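## Task

Move the yellow sponge into the bin marked R2 so it lies fully inside, with no part sticking out past the rim. The robot must not tip over or be left leaning, or the task fails. The sponge must stay there without the robot holding or supporting it.

## Robot and tools

Robot: a Hello Robot Stretch 4, a single-arm mobile manipulator. It has an omni-wheel base, a vertical mast carrying a lift, one telescoping arm that reaches forward, a three-joint wrist (yaw, pitch, roll) and a two-finger gripper. It stands about 1.6 m tall; the base edge lies within 0.23 m of the base origin. Loose objects may occasionally get nudged by something outside the robot.

Frames: the base frame sits on the floor beneath the base centre, x ahead, y to the left, z up. hand_pose is reported in it and marks a point between the open fingertips; with all wrist joints at zero its axes line up with the base frame. The printed hand position may be somewhat off. The odometry frame is where the base frame was when the scene began.

execute_actions: argument "actions" is a list holding one action, or empty to just read state and images. "cameras" picks which images come back (head_camera, head_left_camera, head_right_camera, wrist_camera, or "all"); omitted or null means all, [] means none; an unknown name rejects the call. An action contains "base", "joints", or both, plus optional "pace" and "contact_limits"; or else only "end_of_arm". Everything in one action starts at once and may finish at different moments.
- base: exactly one relative command, an offset from where the base last reported itself. translate_m: straight drive in metres, forward positive, -2 to 2. strafe_m: sideways slide in metres, left positive, -2 to 2. rotate_rad: spin in place in radians, counter-clockwise (left) positive, -3.2 to 3.2.
- joints: absolute targets, keyed by name, one number each. lift_m 0 to 1.2 m (±0.004 counts as reached). arm_m 0 to 0.55 m extension (±0.004). wrist_yaw_rad -1.134 to 4.276 (±0.02): 0 points ahead, positive turns left, 3.14 is stowed backward, over 3.4 may hit the arm. wrist_pitch_rad -1.117 to 4.259 (±0.05): 0 horizontal, 1.57 pointing down. wrist_roll_rad -1.117 to 4.259 (±0.02): 0 keeps fingers level, positive turns clockwise viewed from behind the gripper. gripper_m -0.038 to 0.141 m, the fingertip gap when empty; negative values press the tips together. A joint target past its range is clipped and run, with a note; any other bad value or unknown key rejects the call and nothing moves.
- pace: "slow", "default", "fast", "max" (default if omitted). Base speed 0.1/0.3/0.4/0.6 m/s and turn rate 1/2/3/4 rad/s respectively, further reduced when the lift is above 0.2 m (to 0.3 m/s and 1 rad/s at 1.2 m). Wrist speed does not change with pace.
- contact_limits: only key arm_m, from 0 (gentlest) to 0.75 (firmest), default 0.5; how much push the arm motion tolerates before halting.
- end_of_arm: "enable_torque" re-energises wrist or gripper motors that shut off; they then hold position.
Anything omitted from an action may still be driving toward an earlier target, unreported. If a result reports a stop, any later motion, wait or finished_scene calls in that same reply are skipped. To unfold the wrist at the start, one action with lift_m 0.4 and wrist_yaw_rad 0 works.

wait: "seconds" 0 to 10; commands nothing and returns state and images as an empty action would.

zoom_image: "camera" plus "region" [x0, y0, x1, y1] in pixels of that camera's most recent full image, top-left origin, no larger than 504 by 504.

finished_scene: "scene" is the integer number of the current scene; it ends it irreversibly once the last command has been held, reports success, and gives the next task. Answering without any tool call ends everything.

Cameras: head_camera (420x560) at the mast top looking forward and down; turn the base to aim it. head_left_camera and head_right_camera (420x672 fisheyes) beside it, angled more steeply, showing base and arm. wrist_camera (616x392) behind the fingers looking along them, tips near the image bottom.

Result lines: lidar_m lists 12 ranges in metres from the base origin, 30-degree sectors starting straight ahead and going counter-clockwise (4th left, 7th behind, 10th right); "-" means nothing seen or closer than 0.25 m. It sees from roughly 0.15 m up, may miss glass, clear plastic, thin legs and things behind. wrist_depth_mm is a 7x7 grid of median depths, 100 to 2000 mm, top-left first; "-" unknown; the robot's body appears. base_odometry comes from wheel rotation, so slip looks like motion; heading is -3.142 to 3.142, left positive. If turned_by_wheels and turned_by_imu disagree by over about 0.1 rad, the base likely bumped or slid and heading is off by about their difference. base_tilt (degrees) has forward and right positive, with a fixed bias up to about 1.5. motor_effort is percent of maximum, positive toward larger joint values, peak of the last action in brackets; each has a constant offset and noise. For wheel_0, wheel_1, wheel_2, positive means turning right. base_status and joint_status: "done" (for base, wheels turned the full amount even if slipping), "off_target" (stopped short, may still push), "contact_stop_at_<key>" (hit something; that part goes slack, a slack lift can sag, slack wheels can roll), "limit_stop_at_<name>", "time_out", "torque_fault" (wrist motor overloaded and went limp until enable_torque). After these the old target is dropped. on_its_own describes uncommanded things; its "held at" is a target, not the actual position; an effort outside its rest range suggests pushing or carrying.

Gripping: command a gap smaller than the object; going further below squeezes harder and pulls the object toward the wrist by up to a third of the difference. Neither gripper_m nor "done" proves a grasp; a firm squeeze shows as a clear change in gripper effort. Tips stuck on a surface: raise the lift.

Avoid: "limit_stop_at_tilt" above 6 degrees of lean (lift, arm, wheels go slack); self-collision stops, likely with pitch below -0.2 and roll below -0.4 or above 4; driving or turning with over 1 kg held and arm_m over 0.2, especially fast; steady hard pushes or pulls, worse with the gripper high or a high contact limit; holding over about 2 kg with a level wrist; dropping, slamming or knocking objects over. The robot keeps executing its last command while you think.

Each tool is called after ">>>" as name(argument=value, ...) on one line, values as JSON.

## Session

>>> execute_actions(actions=[])

Scene clock: 0.00 s.
base_odometry: x=+0.000 y=+0.000 heading=+0.000 (m, m, rad; odometry frame)
turned_by_wheels: +0.000 (rad since the last result)
turned_by_imu: +0.000 (rad since the last result)
base_tilt: forward=-0.2 right=-0.2 (deg)
lidar_m: 0.84 0.72 0.72 0.90 0.92 0.94 1.16 2.18 1.40 0.86 0.76 0.77
base_status: not commanded
joint_positions: lift_m=+0.237 arm_m=+0.000 wrist_yaw_rad=+3.148 wrist_pitch_rad=-0.013 wrist_roll_rad=-0.005 gripper_m=+0.057
joint_status: not commanded
motor_effort: lift_m=+18 arm_m=+0 wrist_yaw_rad=-1 wrist_pitch_rad=-6 wrist_roll_rad=-1 gripper_m=-3 wheel_0=+0 wheel_1=+0 wheel_2=+0 (%)
hand_pose: x=-0.1184 y=+0.0855 z=+0.4190 quat_wxyz=(-0.003, +0.006, -0.002, +1.000) (m; base frame)
wrist_depth_mm: - 133 1708 1430 1138 946 820 / - 116 144 1464 1138 960 809 / - 123 163 1464 1138 946 809 / 135 135 1756 1464 1160 931 820 / 1921 - 1756 1430 1118 946 820 / 1281 1366 198 1366 200 931 820 / 904 917 1025 108 1008 891 798
pictures: head_camera, head_left_camera, head_right_camera, wrist_camera
Images, in order (width x height): head_camera 420x560, head_left_camera 420x672, head_right_camera 420x672, wrist_camera 616x392.

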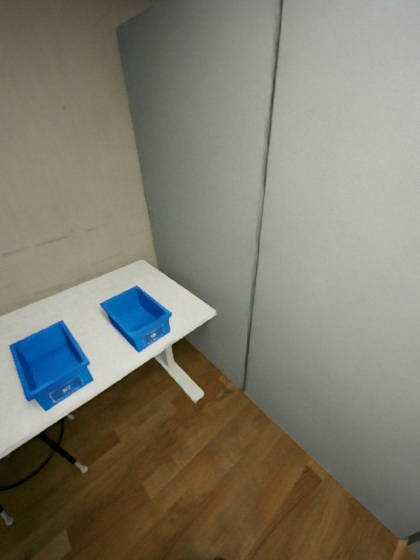

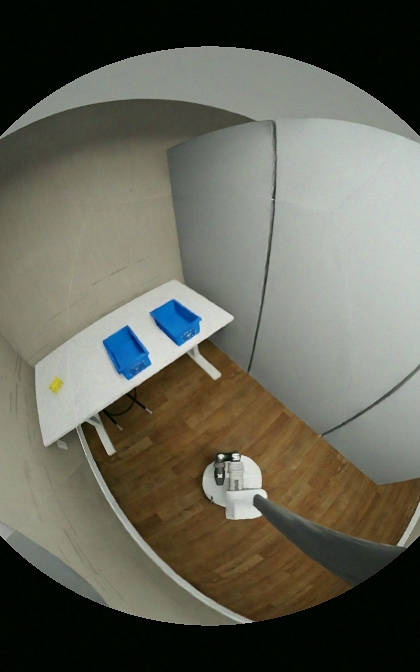

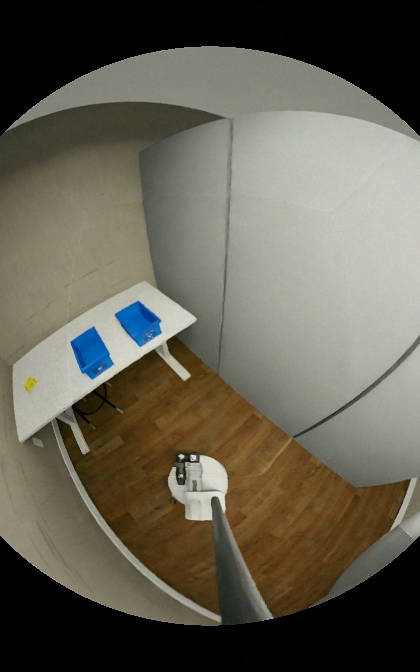

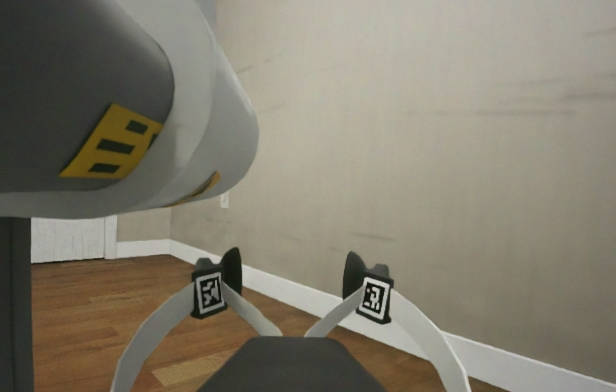

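>>> zoom_image(camera="head_camera", region=[0, 270, 220, 430])

>>> execute_actions(actions=[{"base":{"rotate_rad":0.9},"joints":{"lift_m":0.95,"wrist_yaw_rad":0},"pace":"fast"}])

Region (0, 270, 220, 430) of head_camera's 420x560 image, scaled by 2.291, with more detail than that image has; it fills the top 367 rows of this view, and the rest is white.

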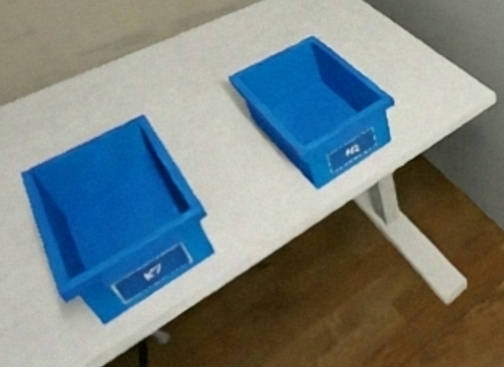

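Scene clock: 7.83 s.
base_odometry: x=+0.000 y=+0.000 heading=+0.900 (m, m, rad; odometry frame)
turned_by_wheels: +0.900 (rad since the last result)
turned_by_imu: +0.888 (rad since the last result)
base_tilt: forward=-0.2 right=-0.2 (deg)
lidar_m: 0.73 0.83 0.94 0.92 1.05 1.67 2.16 0.95 0.77 0.76 0.88 0.74
base_status: done
joint_positions: lift_m=+0.950 arm_m=+0.000 wrist_yaw_rad=+0.000 wrist_pitch_rad=-0.013 wrist_roll_rad=-0.005 gripper_m=+0.057
joint_status: all done
motor_effort: lift_m=+21(23) arm_m=+0(0) wrist_yaw_rad=-2(7) wrist_pitch_rad=-6(7) wrist_roll_rad=-1(1) gripper_m=-3(5) wheel_0=+0(6) wheel_1=+0(7) wheel_2=+1(9) (%)
hand_pose: x=+0.4591 y=-0.0873 z=+1.1316 quat_wxyz=(+1.000, -0.002, -0.006, +0.000) (m; base frame)
wrist_depth_mm: 1138 1430 1366 1308 1308 1255 1205 / 1182 1430 1366 1366 1308 1229 1205 / 1160 1430 1397 1366 1281 1255 1205 / 1182 1464 1397 1366 1308 1255 1205 / 1182 1464 1430 1366 1308 1281 1205 / 1138 1308 198 1366 199 1255 1205 / 891 891 991 108 904 788 976
pictures: head_camera, head_left_camera, head_right_camera, wrist_camera
Images, in order (width x height): head_camera 420x560, head_left_camera 420x672, head_right_camera 420x672, wrist_camera 616x392.

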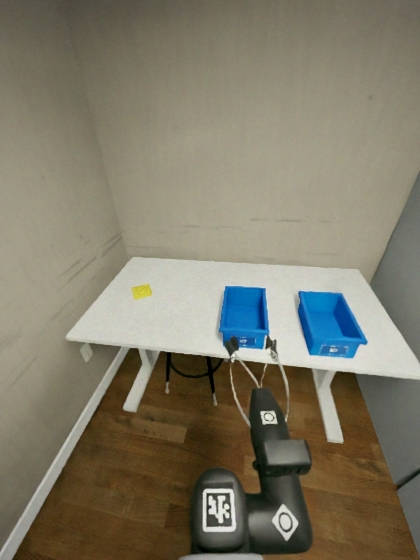

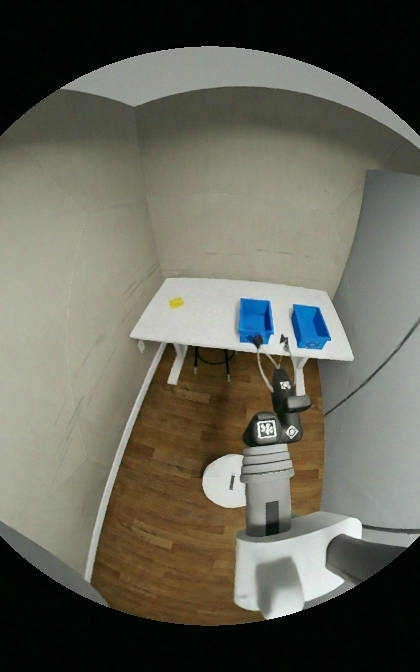

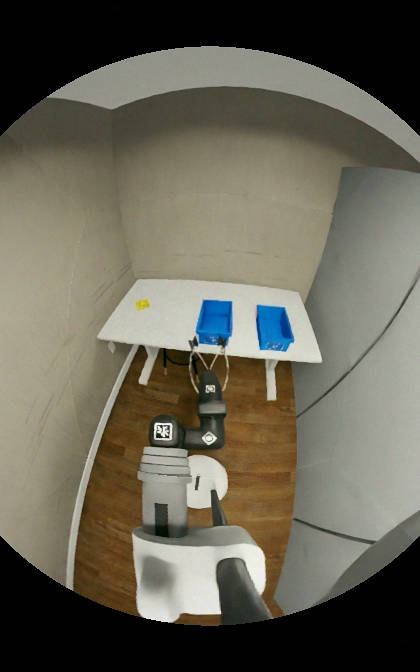

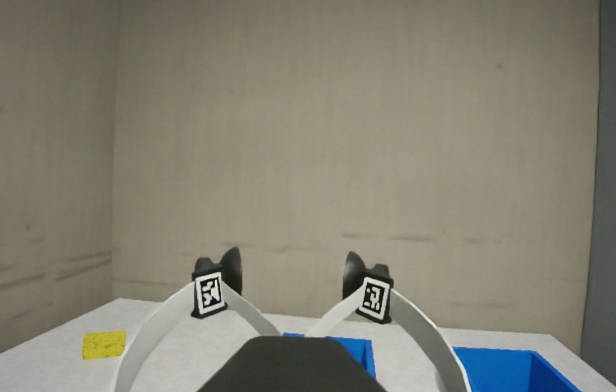

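>>> execute_actions(actions=[{"base":{"strafe_m":0.25},"joints":{"wrist_pitch_rad":0.7,"gripper_m":0.14},"pace":"fast"}], cameras=[])

>>> execute_actions(actions=[{"base":{"rotate_rad":0.23},"pace":"fast"}])

>>> zoom_image(camera="head_camera", region=[120, 240, 420, 440])

Scene clock: 22.83 s.
base_odometry: x=-0.196 y=+0.155 heading=+0.900 (m, m, rad; odometry frame)
turned_by_wheels: +0.000 (rad since the last result)
turned_by_imu: -0.002 (rad since the last result)
base_tilt: forward=-0.2 right=-0.2 (deg)
lidar_m: 0.77 0.86 0.71 0.69 0.80 1.26 2.14 1.24 1.02 1.01 0.96 0.78
base_status: done
joint_positions: lift_m=+0.950 arm_m=+0.000 wrist_yaw_rad=+0.000 wrist_pitch_rad=+0.702 wrist_roll_rad=-0.005 gripper_m=+0.140
joint_status: all done
motor_effort: lift_m=+20(21) arm_m=+0(0) wrist_yaw_rad=-2(2) wrist_pitch_rad=-4(4) wrist_roll_rad=-1(1) gripper_m=+2(5) wheel_0=+2(9) wheel_1=-2(8) wheel_2=+0(0) (%)
hand_pose: x=+0.3910 y=-0.0874 z=+0.9419 quat_wxyz=(+0.939, -0.002, +0.344, +0.001) (m; base frame)
wrist_depth_mm: 854 1060 1138 1182 1255 1229 1160 / 854 854 878 891 878 809 946 / 842 741 723 715 707 627 750 / 931 1308 1576 1576 1618 676 661 / 960 1205 1397 1397 1464 1499 1308 / 1025 1160 1205 1255 1229 1281 1281 / 1042 1098 1160 108 1160 1160 1138
pictures: none
No camera images: the call's "cameras" was empty. Leave "cameras" out to get every camera's image.

Scene clock: 23.83 s.
base_odometry: x=-0.196 y=+0.155 heading=+1.130 (m, m, rad; odometry frame)
turned_by_wheels: +0.230 (rad since the last result)
turned_by_imu: +0.227 (rad since the last result)
base_tilt: forward=-0.2 right=-0.2 (deg)
lidar_m: 0.79 0.75 0.68 0.70 0.87 1.99 2.17 1.11 1.02 1.04 0.85 0.77
base_status: done
joint_positions: lift_m=+0.950 arm_m=+0.000 wrist_yaw_rad=+0.000 wrist_pitch_rad=+0.702 wrist_roll_rad=-0.005 gripper_m=+0.140
joint_status: not commanded
motor_effort: lift_m=+20(20) arm_m=+0(0) wrist_yaw_rad=-1(1) wrist_pitch_rad=-4(4) wrist_roll_rad=-1(1) gripper_m=+2(1) wheel_0=+1(4) wheel_1=-1(5) wheel_2=+0(7) (%)
hand_pose: x=+0.3910 y=-0.0874 z=+0.9419 quat_wxyz=(+0.939, -0.002, +0.344, +0.001) (m; base frame)
wrist_depth_mm: 654 798 1078 1182 1229 1160 1098 / 691 831 878 904 931 960 750 / 707 904 1118 723 741 759 621 / 741 991 1464 1661 904 640 585 / 788 946 1366 1430 1464 1499 1464 / 854 976 1205 1281 1229 1281 1308 / 891 1078 1138 108 1182 1160 1182
pictures: head_camera, head_left_camera, head_right_camera, wrist_camera
Images, in order (width x height): head_camera 420x560, head_left_camera 420x672, head_right_camera 420x672, wrist_camera 616x392.

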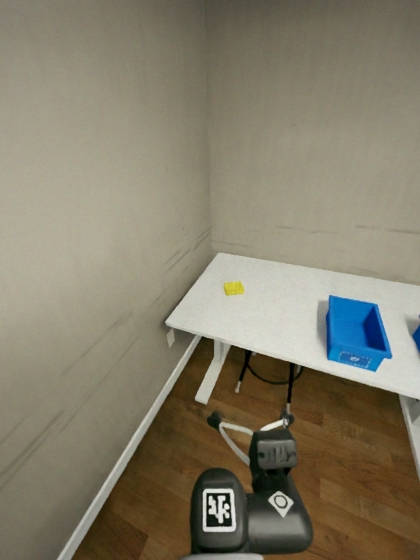

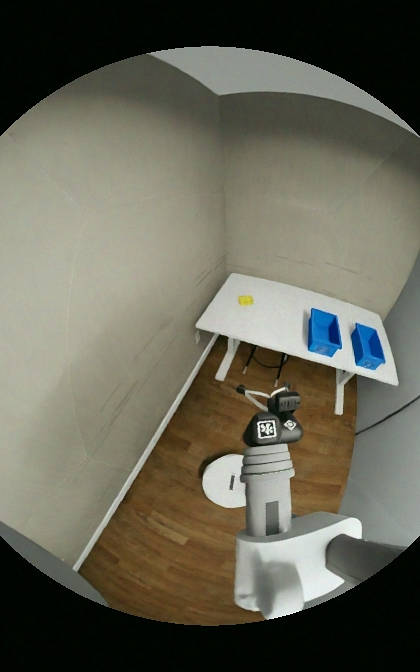

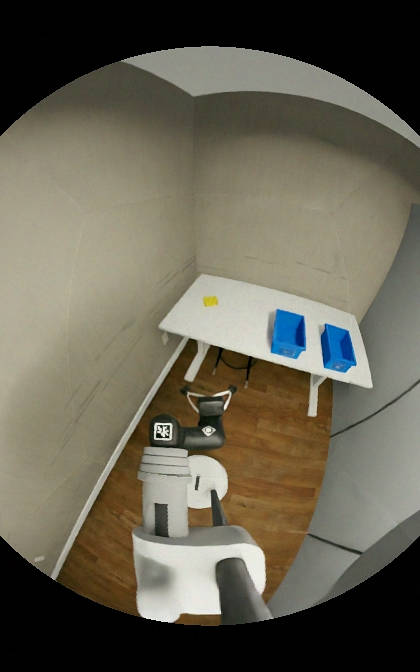

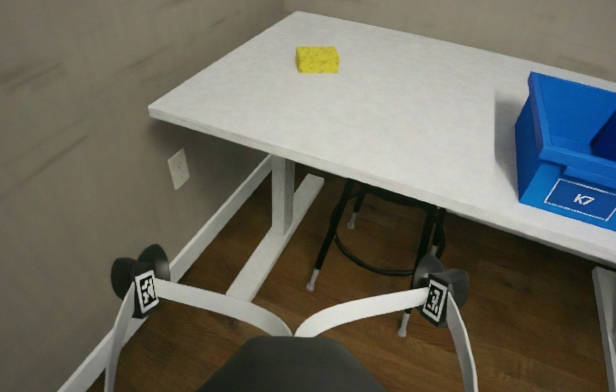

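Region (120, 240, 420, 440) of head_camera's 420x560 image, scaled by 1.680, with more detail than that image has.

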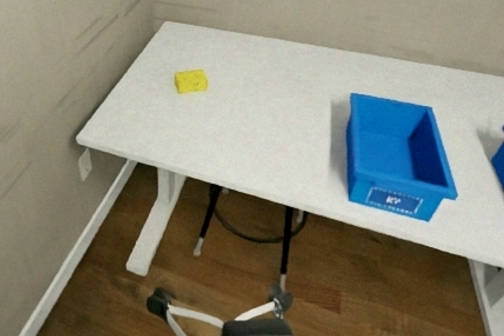

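>>> execute_actions(actions=[{"base":{"translate_m":0.3},"joints":{"wrist_pitch_rad":1.0,"arm_m":0.4},"pace":"fast"}])

Scene clock: 40.63 s.
base_odometry: x=-0.068 y=+0.427 heading=+1.130 (m, m, rad; odometry frame)
turned_by_wheels: +0.000 (rad since the last result)
turned_by_imu: -0.002 (rad since the last result)
base_tilt: forward=-0.2 right=-0.2 (deg)
lidar_m: 0.51 0.61 0.56 0.57 0.74 1.66 1.85 1.26 1.13 0.84 0.54 0.50
base_status: done
joint_positions: lift_m=+0.950 arm_m=+0.398 wrist_yaw_rad=+0.000 wrist_pitch_rad=+1.001 wrist_roll_rad=-0.005 gripper_m=+0.140
joint_status: all done
motor_effort: lift_m=+21(20) arm_m=+9(9) wrist_yaw_rad=-2(0) wrist_pitch_rad=-3(5) wrist_roll_rad=-1(1) gripper_m=+2(0) wheel_0=-1(6) wheel_1=+1(4) wheel_2=+1(11) (%)
hand_pose: x=+0.7250 y=-0.0874 z=+0.8851 quat_wxyz=(+0.877, -0.002, +0.480, +0.001) (m; base frame)
wrist_depth_mm: 399 504 640 597 609 634 640 / 427 549 525 539 544 559 569 / 455 530 480 488 492 504 512 / 488 430 439 404 442 455 466 / 459 394 402 410 418 418 424 / 362 357 364 377 370 384 392 / 338 345 347 108 359 359 364
pictures: head_camera, head_left_camera, head_right_camera, wrist_camera
Images, in order (width x height): head_camera 420x560, head_left_camera 420x672, head_right_camera 420x672, wrist_camera 616x392.

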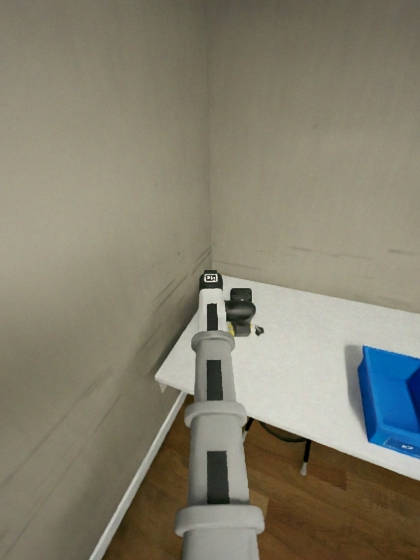

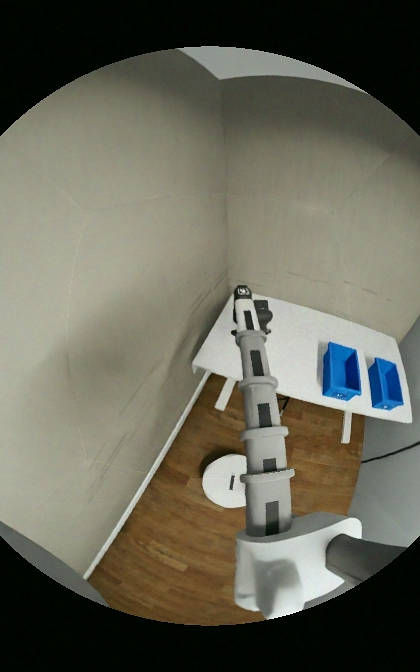

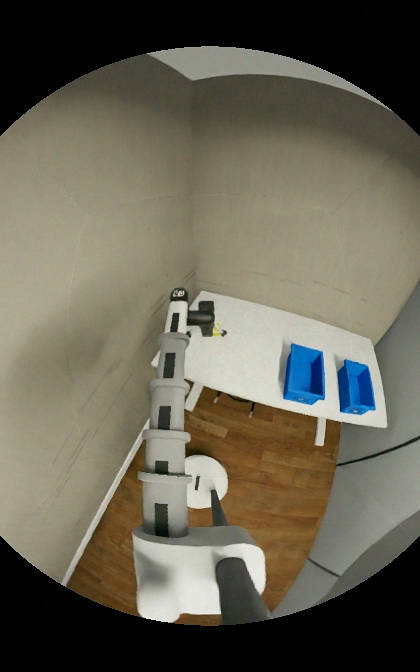

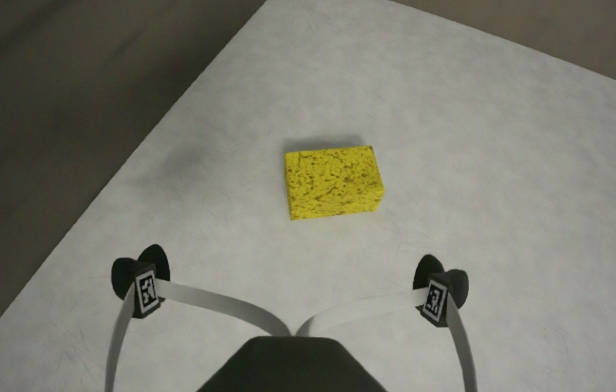

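>>> execute_actions(actions=[{"base":{"strafe_m":-0.035},"joints":{"arm_m":0.54,"lift_m":0.87}}], cameras=["wrist_camera","head_right_camera"])

Scene clock: 50.70 s.
base_odometry: x=-0.036 y=+0.412 heading=+1.130 (m, m, rad; odometry frame)
turned_by_wheels: +0.000 (rad since the last result)
turned_by_imu: +0.000 (rad since the last result)
base_tilt: forward=-0.2 right=-0.2 (deg)
lidar_m: 0.51 0.65 0.59 0.61 0.78 1.74 1.76 1.20 1.10 0.81 0.52 0.47
base_status: done
joint_positions: lift_m=+0.870 arm_m=+0.538 wrist_yaw_rad=+0.000 wrist_pitch_rad=+1.001 wrist_roll_rad=-0.005 gripper_m=+0.140
joint_status: all done
motor_effort: lift_m=+15(19) arm_m=+9(11) wrist_yaw_rad=-1(2) wrist_pitch_rad=-4(3) wrist_roll_rad=-1(1) gripper_m=+0(1) wheel_0=+0(7) wheel_1=+1(7) wheel_2=-1(0) (%)
hand_pose: x=+0.8649 y=-0.0874 z=+0.8055 quat_wxyz=(+0.877, -0.002, +0.480, +0.001) (m; base frame)
wrist_depth_mm: 375 477 473 473 480 512 508 / 399 477 415 421 433 442 449 / 421 373 377 382 389 397 404 / 402 340 345 351 355 359 366 / 309 310 310 274 325 330 334 / 286 282 260 255 265 301 307 / 267 271 277 108 283 285 290
pictures: head_right_camera, wrist_camera
Images, in order (width x height): head_right_camera 420x672, wrist_camera 616x392.

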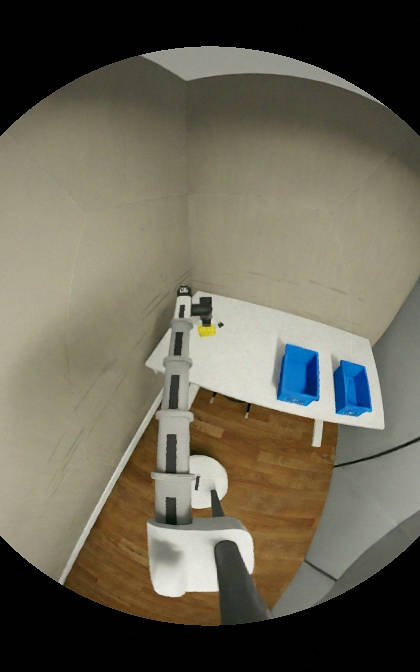

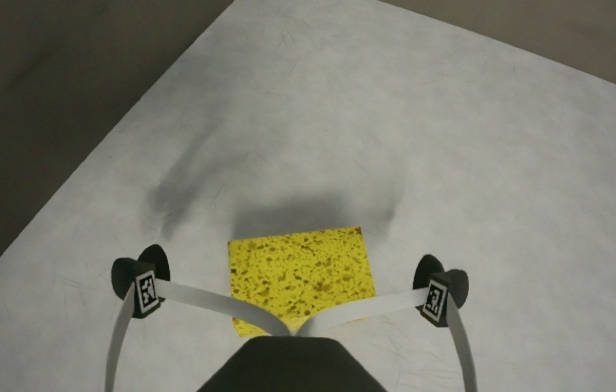

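>>> execute_actions(actions=[{"joints":{"arm_m":0.55,"lift_m":0.807}}], cameras=["wrist_camera"])

Scene clock: 61.53 s.
base_odometry: x=-0.036 y=+0.412 heading=+1.130 (m, m, rad; odometry frame)
turned_by_wheels: +0.000 (rad since the last result)
turned_by_imu: -0.001 (rad since the last result)
base_tilt: forward=-0.2 right=-0.2 (deg)
lidar_m: 0.51 0.65 0.59 0.61 0.79 1.72 1.79 1.20 1.10 0.83 0.55 0.47
base_status: not commanded
joint_positions: lift_m=+0.807 arm_m=+0.548 wrist_yaw_rad=+0.000 wrist_pitch_rad=+1.001 wrist_roll_rad=-0.005 gripper_m=+0.140
joint_status: all done
motor_effort: lift_m=+15(15) arm_m=+9(9) wrist_yaw_rad=-1(1) wrist_pitch_rad=-4(4) wrist_roll_rad=-1(1) gripper_m=+0(0) wheel_0=+0(0) wheel_1=+0(0) wheel_2=-1(1) (%)
hand_pose: x=+0.8746 y=-0.0874 z=+0.7425 quat_wxyz=(+0.877, -0.002, +0.480, +0.001) (m; base frame)
wrist_depth_mm: 370 421 364 375 379 389 399 / 387 324 329 336 343 349 355 / 294 293 298 303 309 314 319 / 265 267 273 276 282 285 290 / 243 246 211 207 216 262 264 / 226 223 195 193 200 238 244 / 211 214 218 108 224 224 227
pictures: wrist_camera
Images, in order (width x height): wrist_camera 616x392.

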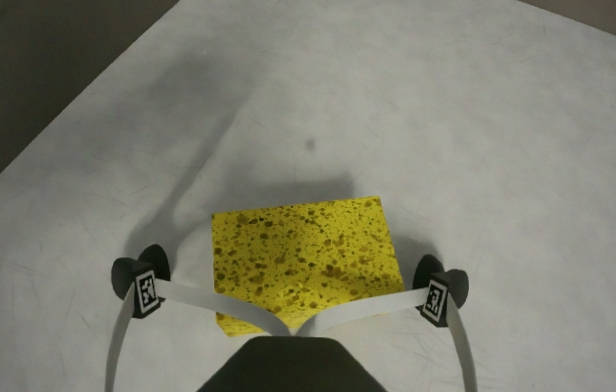

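>>> execute_actions(actions=[{"joints":{"lift_m":0.795}}], cameras=[])

>>> execute_actions(actions=[{"joints":{"gripper_m":0.06}}], cameras=["wrist_camera"])

Scene clock: 66.57 s.
base_odometry: x=-0.036 y=+0.412 heading=+1.130 (m, m, rad; odometry frame)
turned_by_wheels: +0.000 (rad since the last result)
turned_by_imu: -0.001 (rad since the last result)
base_tilt: forward=-0.3 right=-0.2 (deg)
lidar_m: 0.49 0.64 0.59 0.61 0.78 1.73 1.79 1.22 1.11 0.84 0.54 0.48
base_status: not commanded
joint_positions: lift_m=+0.796 arm_m=+0.548 wrist_yaw_rad=-0.003 wrist_pitch_rad=+0.999 wrist_roll_rad=-0.005 gripper_m=+0.140
joint_status: all done
motor_effort: lift_m=+6(14) arm_m=+9(9) wrist_yaw_rad=+8(8) wrist_pitch_rad=+2(3) wrist_roll_rad=-1(1) gripper_m=+0(0) wheel_0=+0(0) wheel_1=+0(0) wheel_2=-2(2) (%)
hand_pose: x=+0.8748 y=-0.0879 z=+0.7316 quat_wxyz=(+0.878, -0.001, +0.479, +0.000) (m; base frame)
wrist_depth_mm: 373 421 364 375 379 389 397 / 387 319 325 330 340 347 355 / 286 290 294 300 304 312 317 / 260 264 268 274 278 285 287 / 239 242 206 202 213 258 262 / 222 216 190 191 196 235 240 / 207 211 214 108 220 221 224
pictures: none
No camera images: the call's "cameras" was empty. Leave "cameras" out to get every camera's image.

Scene clock: 68.37 s.
base_odometry: x=-0.036 y=+0.412 heading=+1.130 (m, m, rad; odometry frame)
turned_by_wheels: +0.000 (rad since the last result)
turned_by_imu: +0.000 (rad since the last result)
base_tilt: forward=-0.2 right=-0.2 (deg)
lidar_m: 0.50 0.63 0.59 0.63 0.77 1.72 1.79 1.19 1.11 0.82 0.53 0.48
base_status: not commanded
joint_positions: lift_m=+0.796 arm_m=+0.548 wrist_yaw_rad=+0.001 wrist_pitch_rad=+0.988 wrist_roll_rad=-0.005 gripper_m=+0.060
joint_status: all done
on_its_own: wrist_pitch_rad is at rest, and its effort (+34) is outside its rest range (-23 to +23)
motor_effort: lift_m=+10(10) arm_m=+8(9) wrist_yaw_rad=-5(12) wrist_pitch_rad=+34(39) wrist_roll_rad=+0(2) gripper_m=-19(21) wheel_0=+2(2) wheel_1=+1(0) wheel_2=-1(2) (%)
hand_pose: x=+0.8780 y=-0.0872 z=+0.7330 quat_wxyz=(+0.880, -0.003, +0.474, +0.002) (m; base frame)
wrist_depth_mm: 368 418 366 377 382 392 402 / 384 322 327 332 342 347 359 / 290 290 296 300 306 314 319 / 259 264 268 272 276 282 287 / 239 243 196 196 247 258 262 / 220 185 181 183 187 238 239 / 206 208 211 108 220 218 222
pictures: wrist_camera
Images, in order (width x height): wrist_camera 616x392.

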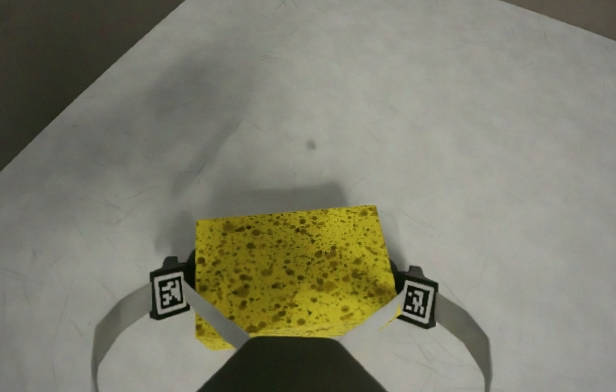

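>>> execute_actions(actions=[{"joints":{"lift_m":1.02},"pace":"fast"}], cameras=["wrist_camera"])

>>> execute_actions(actions=[{"base":{"rotate_rad":-0.38},"joints":{"arm_m":0.3}}], cameras=[])

>>> execute_actions(actions=[{"base":{"strafe_m":-0.55}}])

Scene clock: 78.33 s.
base_odometry: x=-0.036 y=+0.412 heading=+1.130 (m, m, rad; odometry frame)
turned_by_wheels: +0.000 (rad since the last result)
turned_by_imu: -0.001 (rad since the last result)
base_tilt: forward=-0.2 right=-0.2 (deg)
lidar_m: 0.51 0.64 0.59 0.61 0.78 1.76 1.80 1.22 1.12 0.83 0.52 0.48
base_status: not commanded
joint_positions: lift_m=+1.020 arm_m=+0.548 wrist_yaw_rad=+0.000 wrist_pitch_rad=+1.001 wrist_roll_rad=-0.005 gripper_m=+0.060
joint_status: all done
motor_effort: lift_m=+21(23) arm_m=+8(8) wrist_yaw_rad=-2(5) wrist_pitch_rad=-3(34) wrist_roll_rad=+0(0) gripper_m=-19(20) wheel_0=+2(2) wheel_1=+0(0) wheel_2=-1(2) (%)
hand_pose: x=+0.8749 y=-0.0874 z=+0.9550 quat_wxyz=(+0.877, -0.002, +0.480, +0.001) (m; base frame)
wrist_depth_mm: 370 466 668 683 609 544 496 / 397 508 676 627 668 615 559 / 418 559 574 574 580 591 621 / 449 574 512 521 530 544 549 / 492 477 197 196 477 500 504 / 521 418 181 183 187 462 462 / 404 404 407 108 424 421 430
pictures: wrist_camera
Images, in order (width x height): wrist_camera 616x392.

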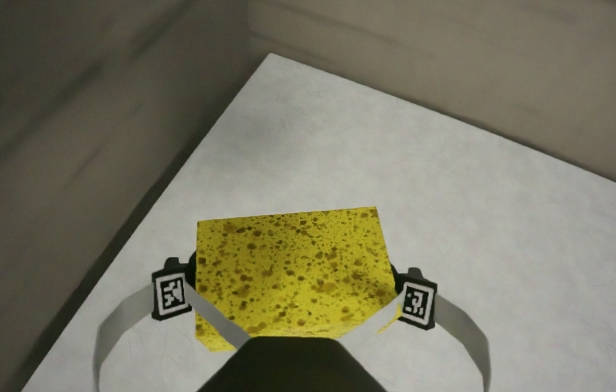

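Scene clock: 80.20 s.
base_odometry: x=-0.036 y=+0.412 heading=+0.750 (m, m, rad; odometry frame)
turned_by_wheels: -0.380 (rad since the last result)
turned_by_imu: -0.376 (rad since the last result)
base_tilt: forward=-0.2 right=-0.2 (deg)
lidar_m: 0.47 0.53 0.63 0.60 0.65 0.91 2.42 1.51 1.16 1.09 0.69 0.51
base_status: done
joint_positions: lift_m=+1.020 arm_m=+0.302 wrist_yaw_rad=+0.000 wrist_pitch_rad=+1.001 wrist_roll_rad=-0.005 gripper_m=+0.060
joint_status: all done
motor_effort: lift_m=+21(21) arm_m=-9(11) wrist_yaw_rad=-1(2) wrist_pitch_rad=-4(4) wrist_roll_rad=+0(1) gripper_m=-20(19) wheel_0=+1(7) wheel_1=+0(7) wheel_2=-1(5) (%)
hand_pose: x=+0.6280 y=-0.0874 z=+0.9550 quat_wxyz=(+0.877, -0.002, +0.480, +0.001) (m; base frame)
wrist_depth_mm: 676 683 691 715 723 741 768 / 609 615 627 634 647 668 683 / 549 559 569 574 585 603 609 / 500 512 517 530 525 496 459 / 466 469 196 196 424 488 462 / 427 418 182 183 187 452 449 / 402 407 410 108 424 377 424
pictures: none
No camera images: the call's "cameras" was empty. Leave "cameras" out to get every camera's image.

Scene clock: 83.37 s.
base_odometry: x=+0.339 y=+0.009 heading=+0.750 (m, m, rad; odometry frame)
turned_by_wheels: +0.000 (rad since the last result)
turned_by_imu: +0.001 (rad since the last result)
base_tilt: forward=-0.2 right=-0.2 (deg)
lidar_m: 0.46 0.51 0.68 1.14 1.22 1.71 2.45 0.79 0.58 0.55 0.60 0.51
base_status: done
joint_positions: lift_m=+1.020 arm_m=+0.302 wrist_yaw_rad=+0.000 wrist_pitch_rad=+1.001 wrist_roll_rad=-0.005 gripper_m=+0.060
joint_status: not commanded
motor_effort: lift_m=+20(21) arm_m=-9(9) wrist_yaw_rad=-1(1) wrist_pitch_rad=-4(5) wrist_roll_rad=-1(1) gripper_m=-19(19) wheel_0=-1(8) wheel_1=+1(8) wheel_2=+0(1) (%)
hand_pose: x=+0.6280 y=-0.0874 z=+0.9551 quat_wxyz=(+0.877, -0.002, +0.480, +0.001) (m; base frame)
wrist_depth_mm: 668 676 691 715 723 741 768 / 609 615 627 634 647 661 750 / 427 549 564 574 585 597 707 / 488 484 517 466 442 539 559 / 455 455 197 197 387 496 508 / 343 389 181 183 187 452 466 / 324 402 410 108 418 343 433
pictures: head_camera, head_left_camera, head_right_camera, wrist_camera
Images, in order (width x height): head_camera 420x560, head_left_camera 420x672, head_right_camera 420x672, wrist_camera 616x392.

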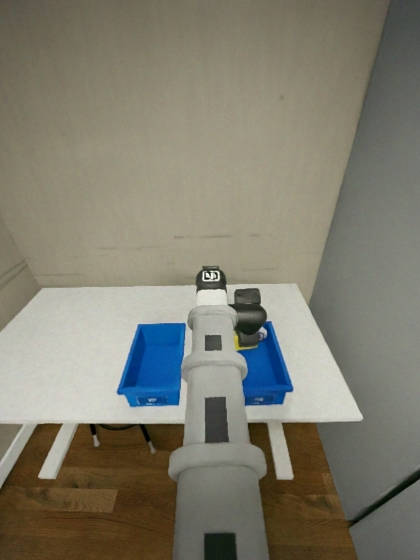

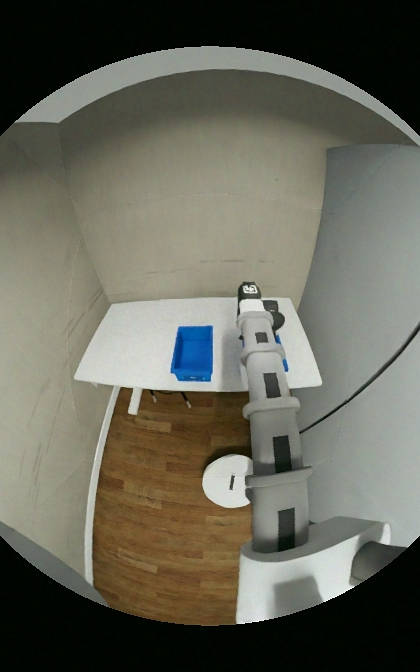

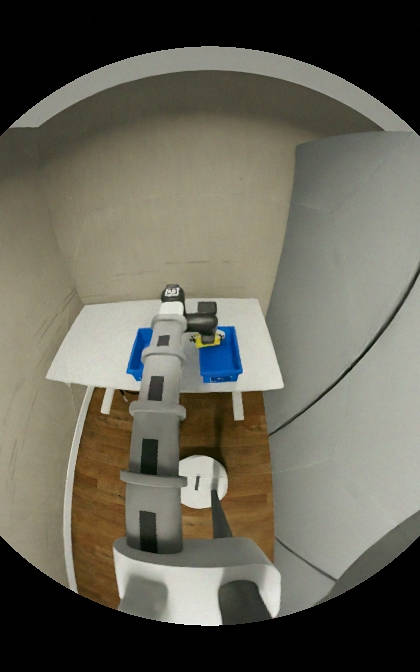

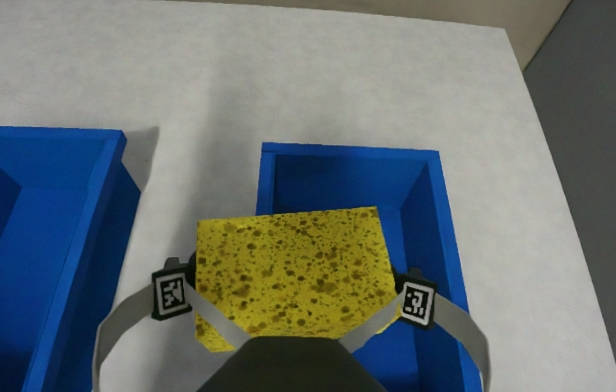

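>>> zoom_image(camera="head_camera", region=[230, 370, 310, 420])

>>> execute_actions(actions=[{"base":{"strafe_m":-0.057},"joints":{"arm_m":0.35,"lift_m":0.95}}], cameras=["wrist_camera","head_right_camera"])

Region (230, 370, 310, 420) of head_camera's 420x560 image, scaled by 6.300, with more detail than that image has; it fills the top 315 rows of this view, and the rest is white.

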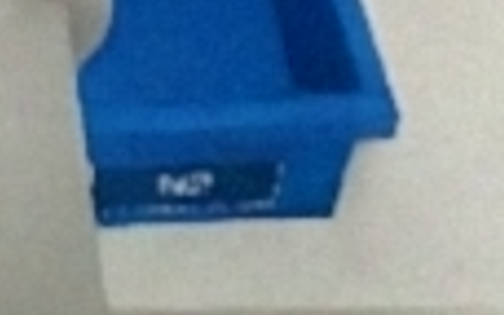

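Scene clock: 93.57 s.
base_odometry: x=+0.378 y=-0.032 heading=+0.750 (m, m, rad; odometry frame)
turned_by_wheels: +0.000 (rad since the last result)
turned_by_imu: -0.001 (rad since the last result)
base_tilt: forward=-0.2 right=-0.2 (deg)
lidar_m: 0.48 0.50 0.70 1.19 1.28 1.77 2.45 0.72 0.51 0.49 0.54 0.49
base_status: done
joint_positions: lift_m=+0.950 arm_m=+0.348 wrist_yaw_rad=+0.000 wrist_pitch_rad=+1.001 wrist_roll_rad=-0.005 gripper_m=+0.060
joint_status: all done
motor_effort: lift_m=+15(19) arm_m=+9(9) wrist_yaw_rad=-1(0) wrist_pitch_rad=-4(4) wrist_roll_rad=+0(1) gripper_m=-19(19) wheel_0=-1(9) wheel_1=+0(8) wheel_2=+0(1) (%)
hand_pose: x=+0.6748 y=-0.0874 z=+0.8855 quat_wxyz=(+0.877, -0.002, +0.480, +0.001) (m; base frame)
wrist_depth_mm: 564 569 580 597 609 627 691 / 512 521 525 535 544 559 668 / 466 469 343 342 496 504 597 / 397 430 342 377 357 459 473 / 384 397 196 196 277 421 427 / 362 246 181 183 187 387 392 / 340 290 306 108 281 357 364
pictures: head_right_camera, wrist_camera
Images, in order (width x height): head_right_camera 420x672, wrist_camera 616x392.

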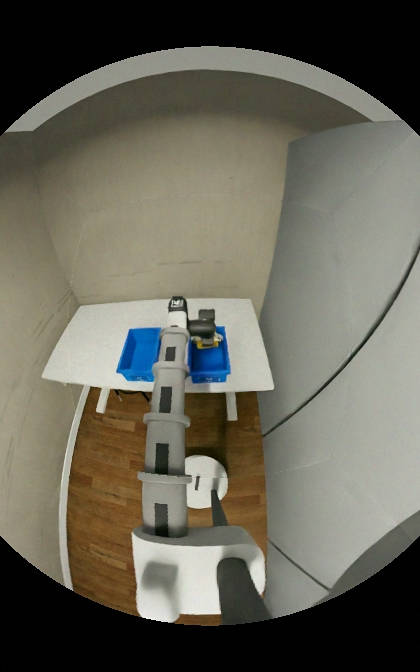

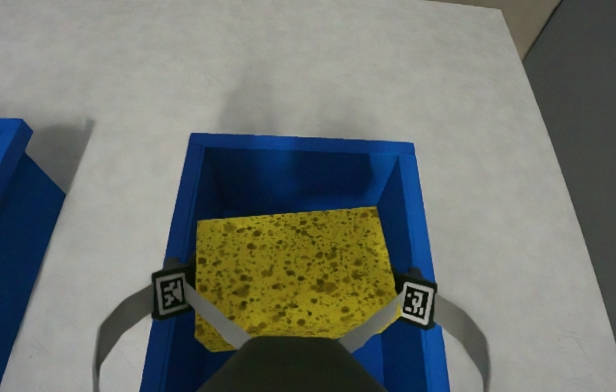

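>>> execute_actions(actions=[{"joints":{"arm_m":0.0},"pace":"fast"}], cameras=["wrist_camera","head_camera"])

Scene clock: 101.50 s.
base_odometry: x=+0.378 y=-0.032 heading=+0.750 (m, m, rad; odometry frame)
turned_by_wheels: +0.000 (rad since the last result)
turned_by_imu: -0.001 (rad since the last result)
base_tilt: forward=-0.2 right=-0.2 (deg)
lidar_m: 0.47 0.52 0.68 1.21 1.25 1.77 2.45 0.71 0.52 0.50 0.53 0.48
base_status: not commanded
joint_positions: lift_m=+0.950 arm_m=+0.002 wrist_yaw_rad=+0.000 wrist_pitch_rad=+1.002 wrist_roll_rad=-0.005 gripper_m=+0.060
joint_status: all done
motor_effort: lift_m=+15(15) arm_m=-9(8) wrist_yaw_rad=+0(2) wrist_pitch_rad=-4(4) wrist_roll_rad=-1(1) gripper_m=-21(18) wheel_0=-1(1) wheel_1=+1(0) wheel_2=+0(0) (%)
hand_pose: x=+0.3280 y=-0.0875 z=+0.8855 quat_wxyz=(+0.877, -0.002, +0.480, +0.001) (m; base frame)
wrist_depth_mm: 496 559 564 580 591 634 676 / 402 517 508 535 484 564 647 / 449 473 466 433 488 508 603 / 991 1205 459 459 466 466 564 / 1138 1160 196 197 1182 878 621 / 1060 1025 181 183 187 768 603 / 991 1008 991 108 1060 788 627
pictures: head_camera, wrist_camera
Images, in order (width x height): head_camera 420x560, wrist_camera 616x392.

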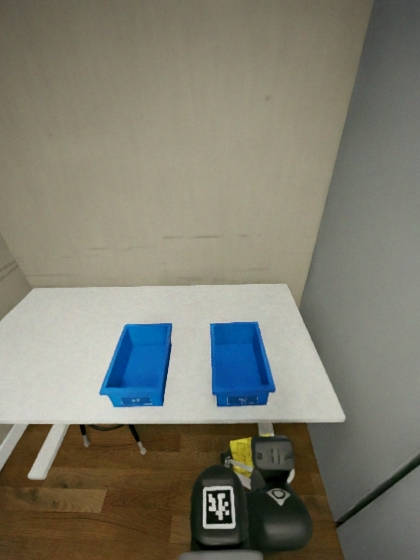

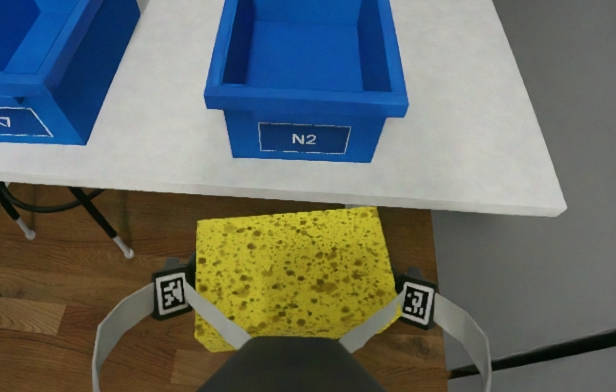

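>>> execute_actions(actions=[{"base":{"rotate_rad":3.0},"joints":{"wrist_pitch_rad":0.6}}])

Scene clock: 109.60 s.
base_odometry: x=+0.377 y=-0.032 heading=-2.533 (m, m, rad; odometry frame)
turned_by_wheels: +3.000 (rad since the last result)
turned_by_imu: +2.963 (rad since the last result)
base_tilt: forward=-0.2 right=-0.2 (deg)
lidar_m: 2.43 0.83 0.55 0.50 0.52 0.52 0.49 0.49 0.62 1.19 1.24 1.55
base_status: done
joint_positions: lift_m=+0.950 arm_m=+0.002 wrist_yaw_rad=+0.000 wrist_pitch_rad=+0.602 wrist_roll_rad=-0.005 gripper_m=+0.060
joint_status: all done
motor_effort: lift_m=+16(16) arm_m=-9(9) wrist_yaw_rad=+0(0) wrist_pitch_rad=-6(11) wrist_roll_rad=+0(0) gripper_m=-19(19) wheel_0=-1(7) wheel_1=+0(5) wheel_2=-1(6) (%)
hand_pose: x=+0.4103 y=-0.0874 z=+0.9650 quat_wxyz=(+0.955, -0.002, +0.297, +0.001) (m; base frame)
wrist_depth_mm: 1098 - - - - 1921 1366 / 1098 - - - - 1921 1397 / 1078 - - - - 1921 1397 / 1078 1808 1921 1983 1983 1863 1430 / 1060 1499 197 197 1537 1661 1397 / 1098 1255 182 184 187 1397 1366 / 1060 1160 1182 108 1255 1205 1255
pictures: head_camera, head_left_camera, head_right_camera, wrist_camera
Images, in order (width x height): head_camera 420x560, head_left_camera 420x672, head_right_camera 420x672, wrist_camera 616x392.

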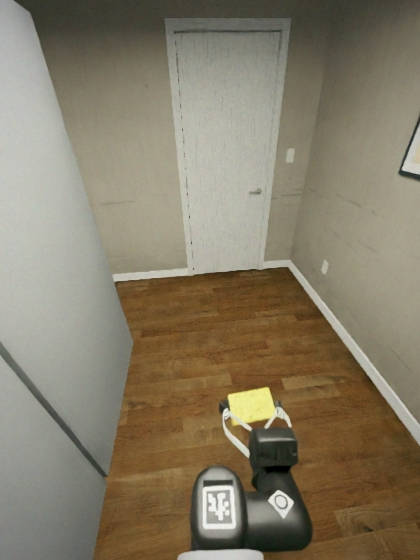

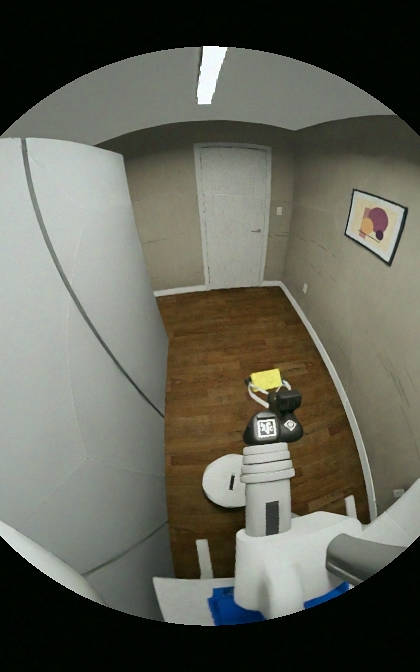

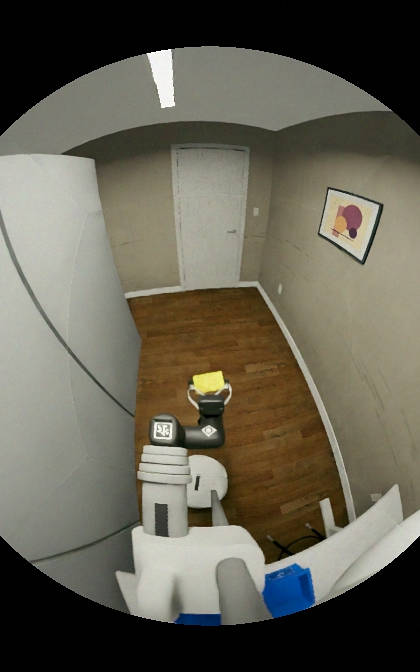

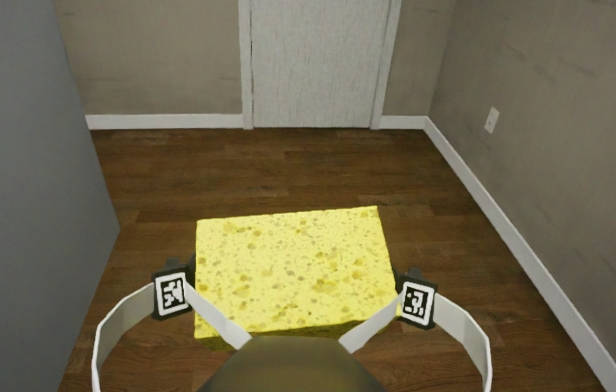

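>>> execute_actions(actions=[{"base":{"translate_m":1.7},"pace":"fast"}], cameras=[])

>>> execute_actions(actions=[{"base":{"rotate_rad":1.75}}])

Scene clock: 123.77 s.
base_odometry: x=-1.017 y=-1.004 heading=-2.533 (m, m, rad; odometry frame)
turned_by_wheels: +0.000 (rad since the last result)
turned_by_imu: -0.006 (rad since the last result)
base_tilt: forward=-0.2 right=-0.1 (deg)
lidar_m: 0.75 0.76 1.04 1.14 0.71 0.89 1.98 1.68 1.11 1.03 1.04 0.83
base_status: done
joint_positions: lift_m=+0.950 arm_m=+0.002 wrist_yaw_rad=+0.000 wrist_pitch_rad=+0.602 wrist_roll_rad=-0.005 gripper_m=+0.060
joint_status: not commanded
motor_effort: lift_m=+16(16) arm_m=-9(9) wrist_yaw_rad=-1(1) wrist_pitch_rad=-6(6) wrist_roll_rad=+0(0) gripper_m=-20(20) wheel_0=-1(5) wheel_1=+0(6) wheel_2=+2(11) (%)
hand_pose: x=+0.4102 y=-0.0874 z=+0.9650 quat_wxyz=(+0.955, -0.002, +0.297, +0.001) (m; base frame)
wrist_depth_mm: 455 473 488 496 508 521 535 / 500 512 535 549 559 564 580 / 559 564 585 603 621 647 647 / 634 627 647 654 691 715 750 / 715 707 197 196 741 820 904 / 820 750 182 183 187 931 1060 / 946 946 960 108 1060 1138 1160
pictures: none
No camera images: the call's "cameras" was empty. Leave "cameras" out to get every camera's image.

Scene clock: 126.07 s.
base_odometry: x=-1.017 y=-1.004 heading=-0.783 (m, m, rad; odometry frame)
turned_by_wheels: +1.750 (rad since the last result)
turned_by_imu: +1.728 (rad since the last result)
base_tilt: forward=-0.2 right=-0.2 (deg)
lidar_m: 0.68 0.73 1.08 2.18 1.41 1.07 1.03 1.01 0.78 0.75 0.84 1.21
base_status: done
joint_positions: lift_m=+0.950 arm_m=+0.002 wrist_yaw_rad=+0.000 wrist_pitch_rad=+0.602 wrist_roll_rad=-0.005 gripper_m=+0.060
joint_status: not commanded
motor_effort: lift_m=+16(16) arm_m=-9(9) wrist_yaw_rad=-1(1) wrist_pitch_rad=-6(6) wrist_roll_rad=-1(0) gripper_m=-17(20) wheel_0=+0(6) wheel_1=+1(5) wheel_2=+0(7) (%)
hand_pose: x=+0.4103 y=-0.0874 z=+0.9650 quat_wxyz=(+0.955, -0.002, +0.297, +0.001) (m; base frame)
wrist_depth_mm: 421 439 820 - - 1708 1160 / 462 477 854 - - 1756 1138 / 512 517 891 - - 1708 1118 / 580 574 854 1921 1983 1661 1098 / 661 640 196 197 1576 1537 1078 / 768 699 182 183 187 1336 1042 / 917 866 866 108 1229 1205 1008
pictures: head_camera, head_left_camera, head_right_camera, wrist_camera
Images, in order (width x height): head_camera 420x560, head_left_camera 420x672, head_right_camera 420x672, wrist_camera 616x392.

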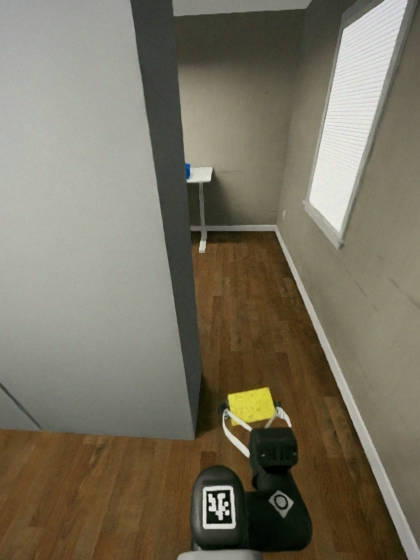

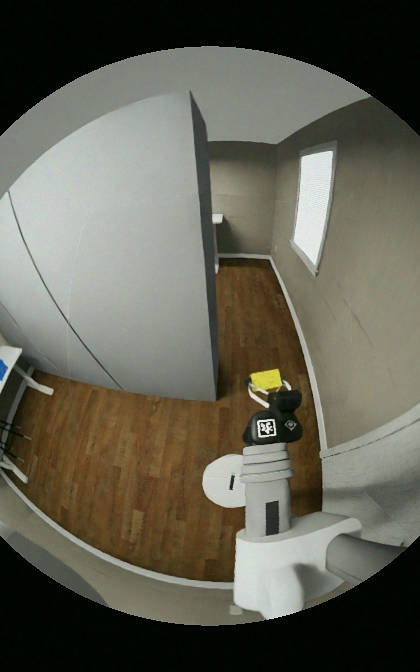

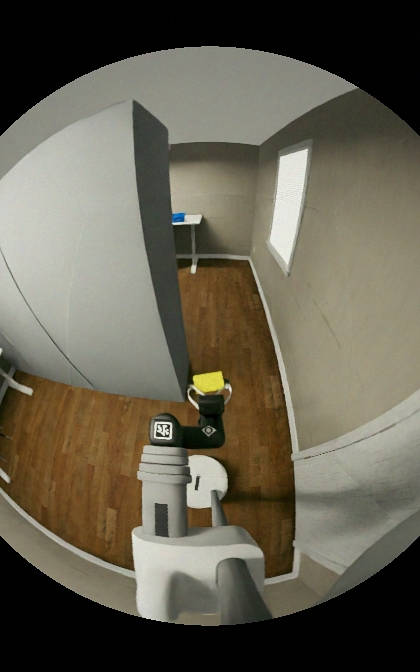

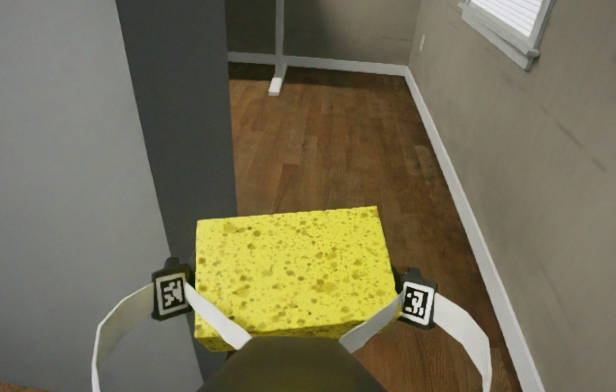

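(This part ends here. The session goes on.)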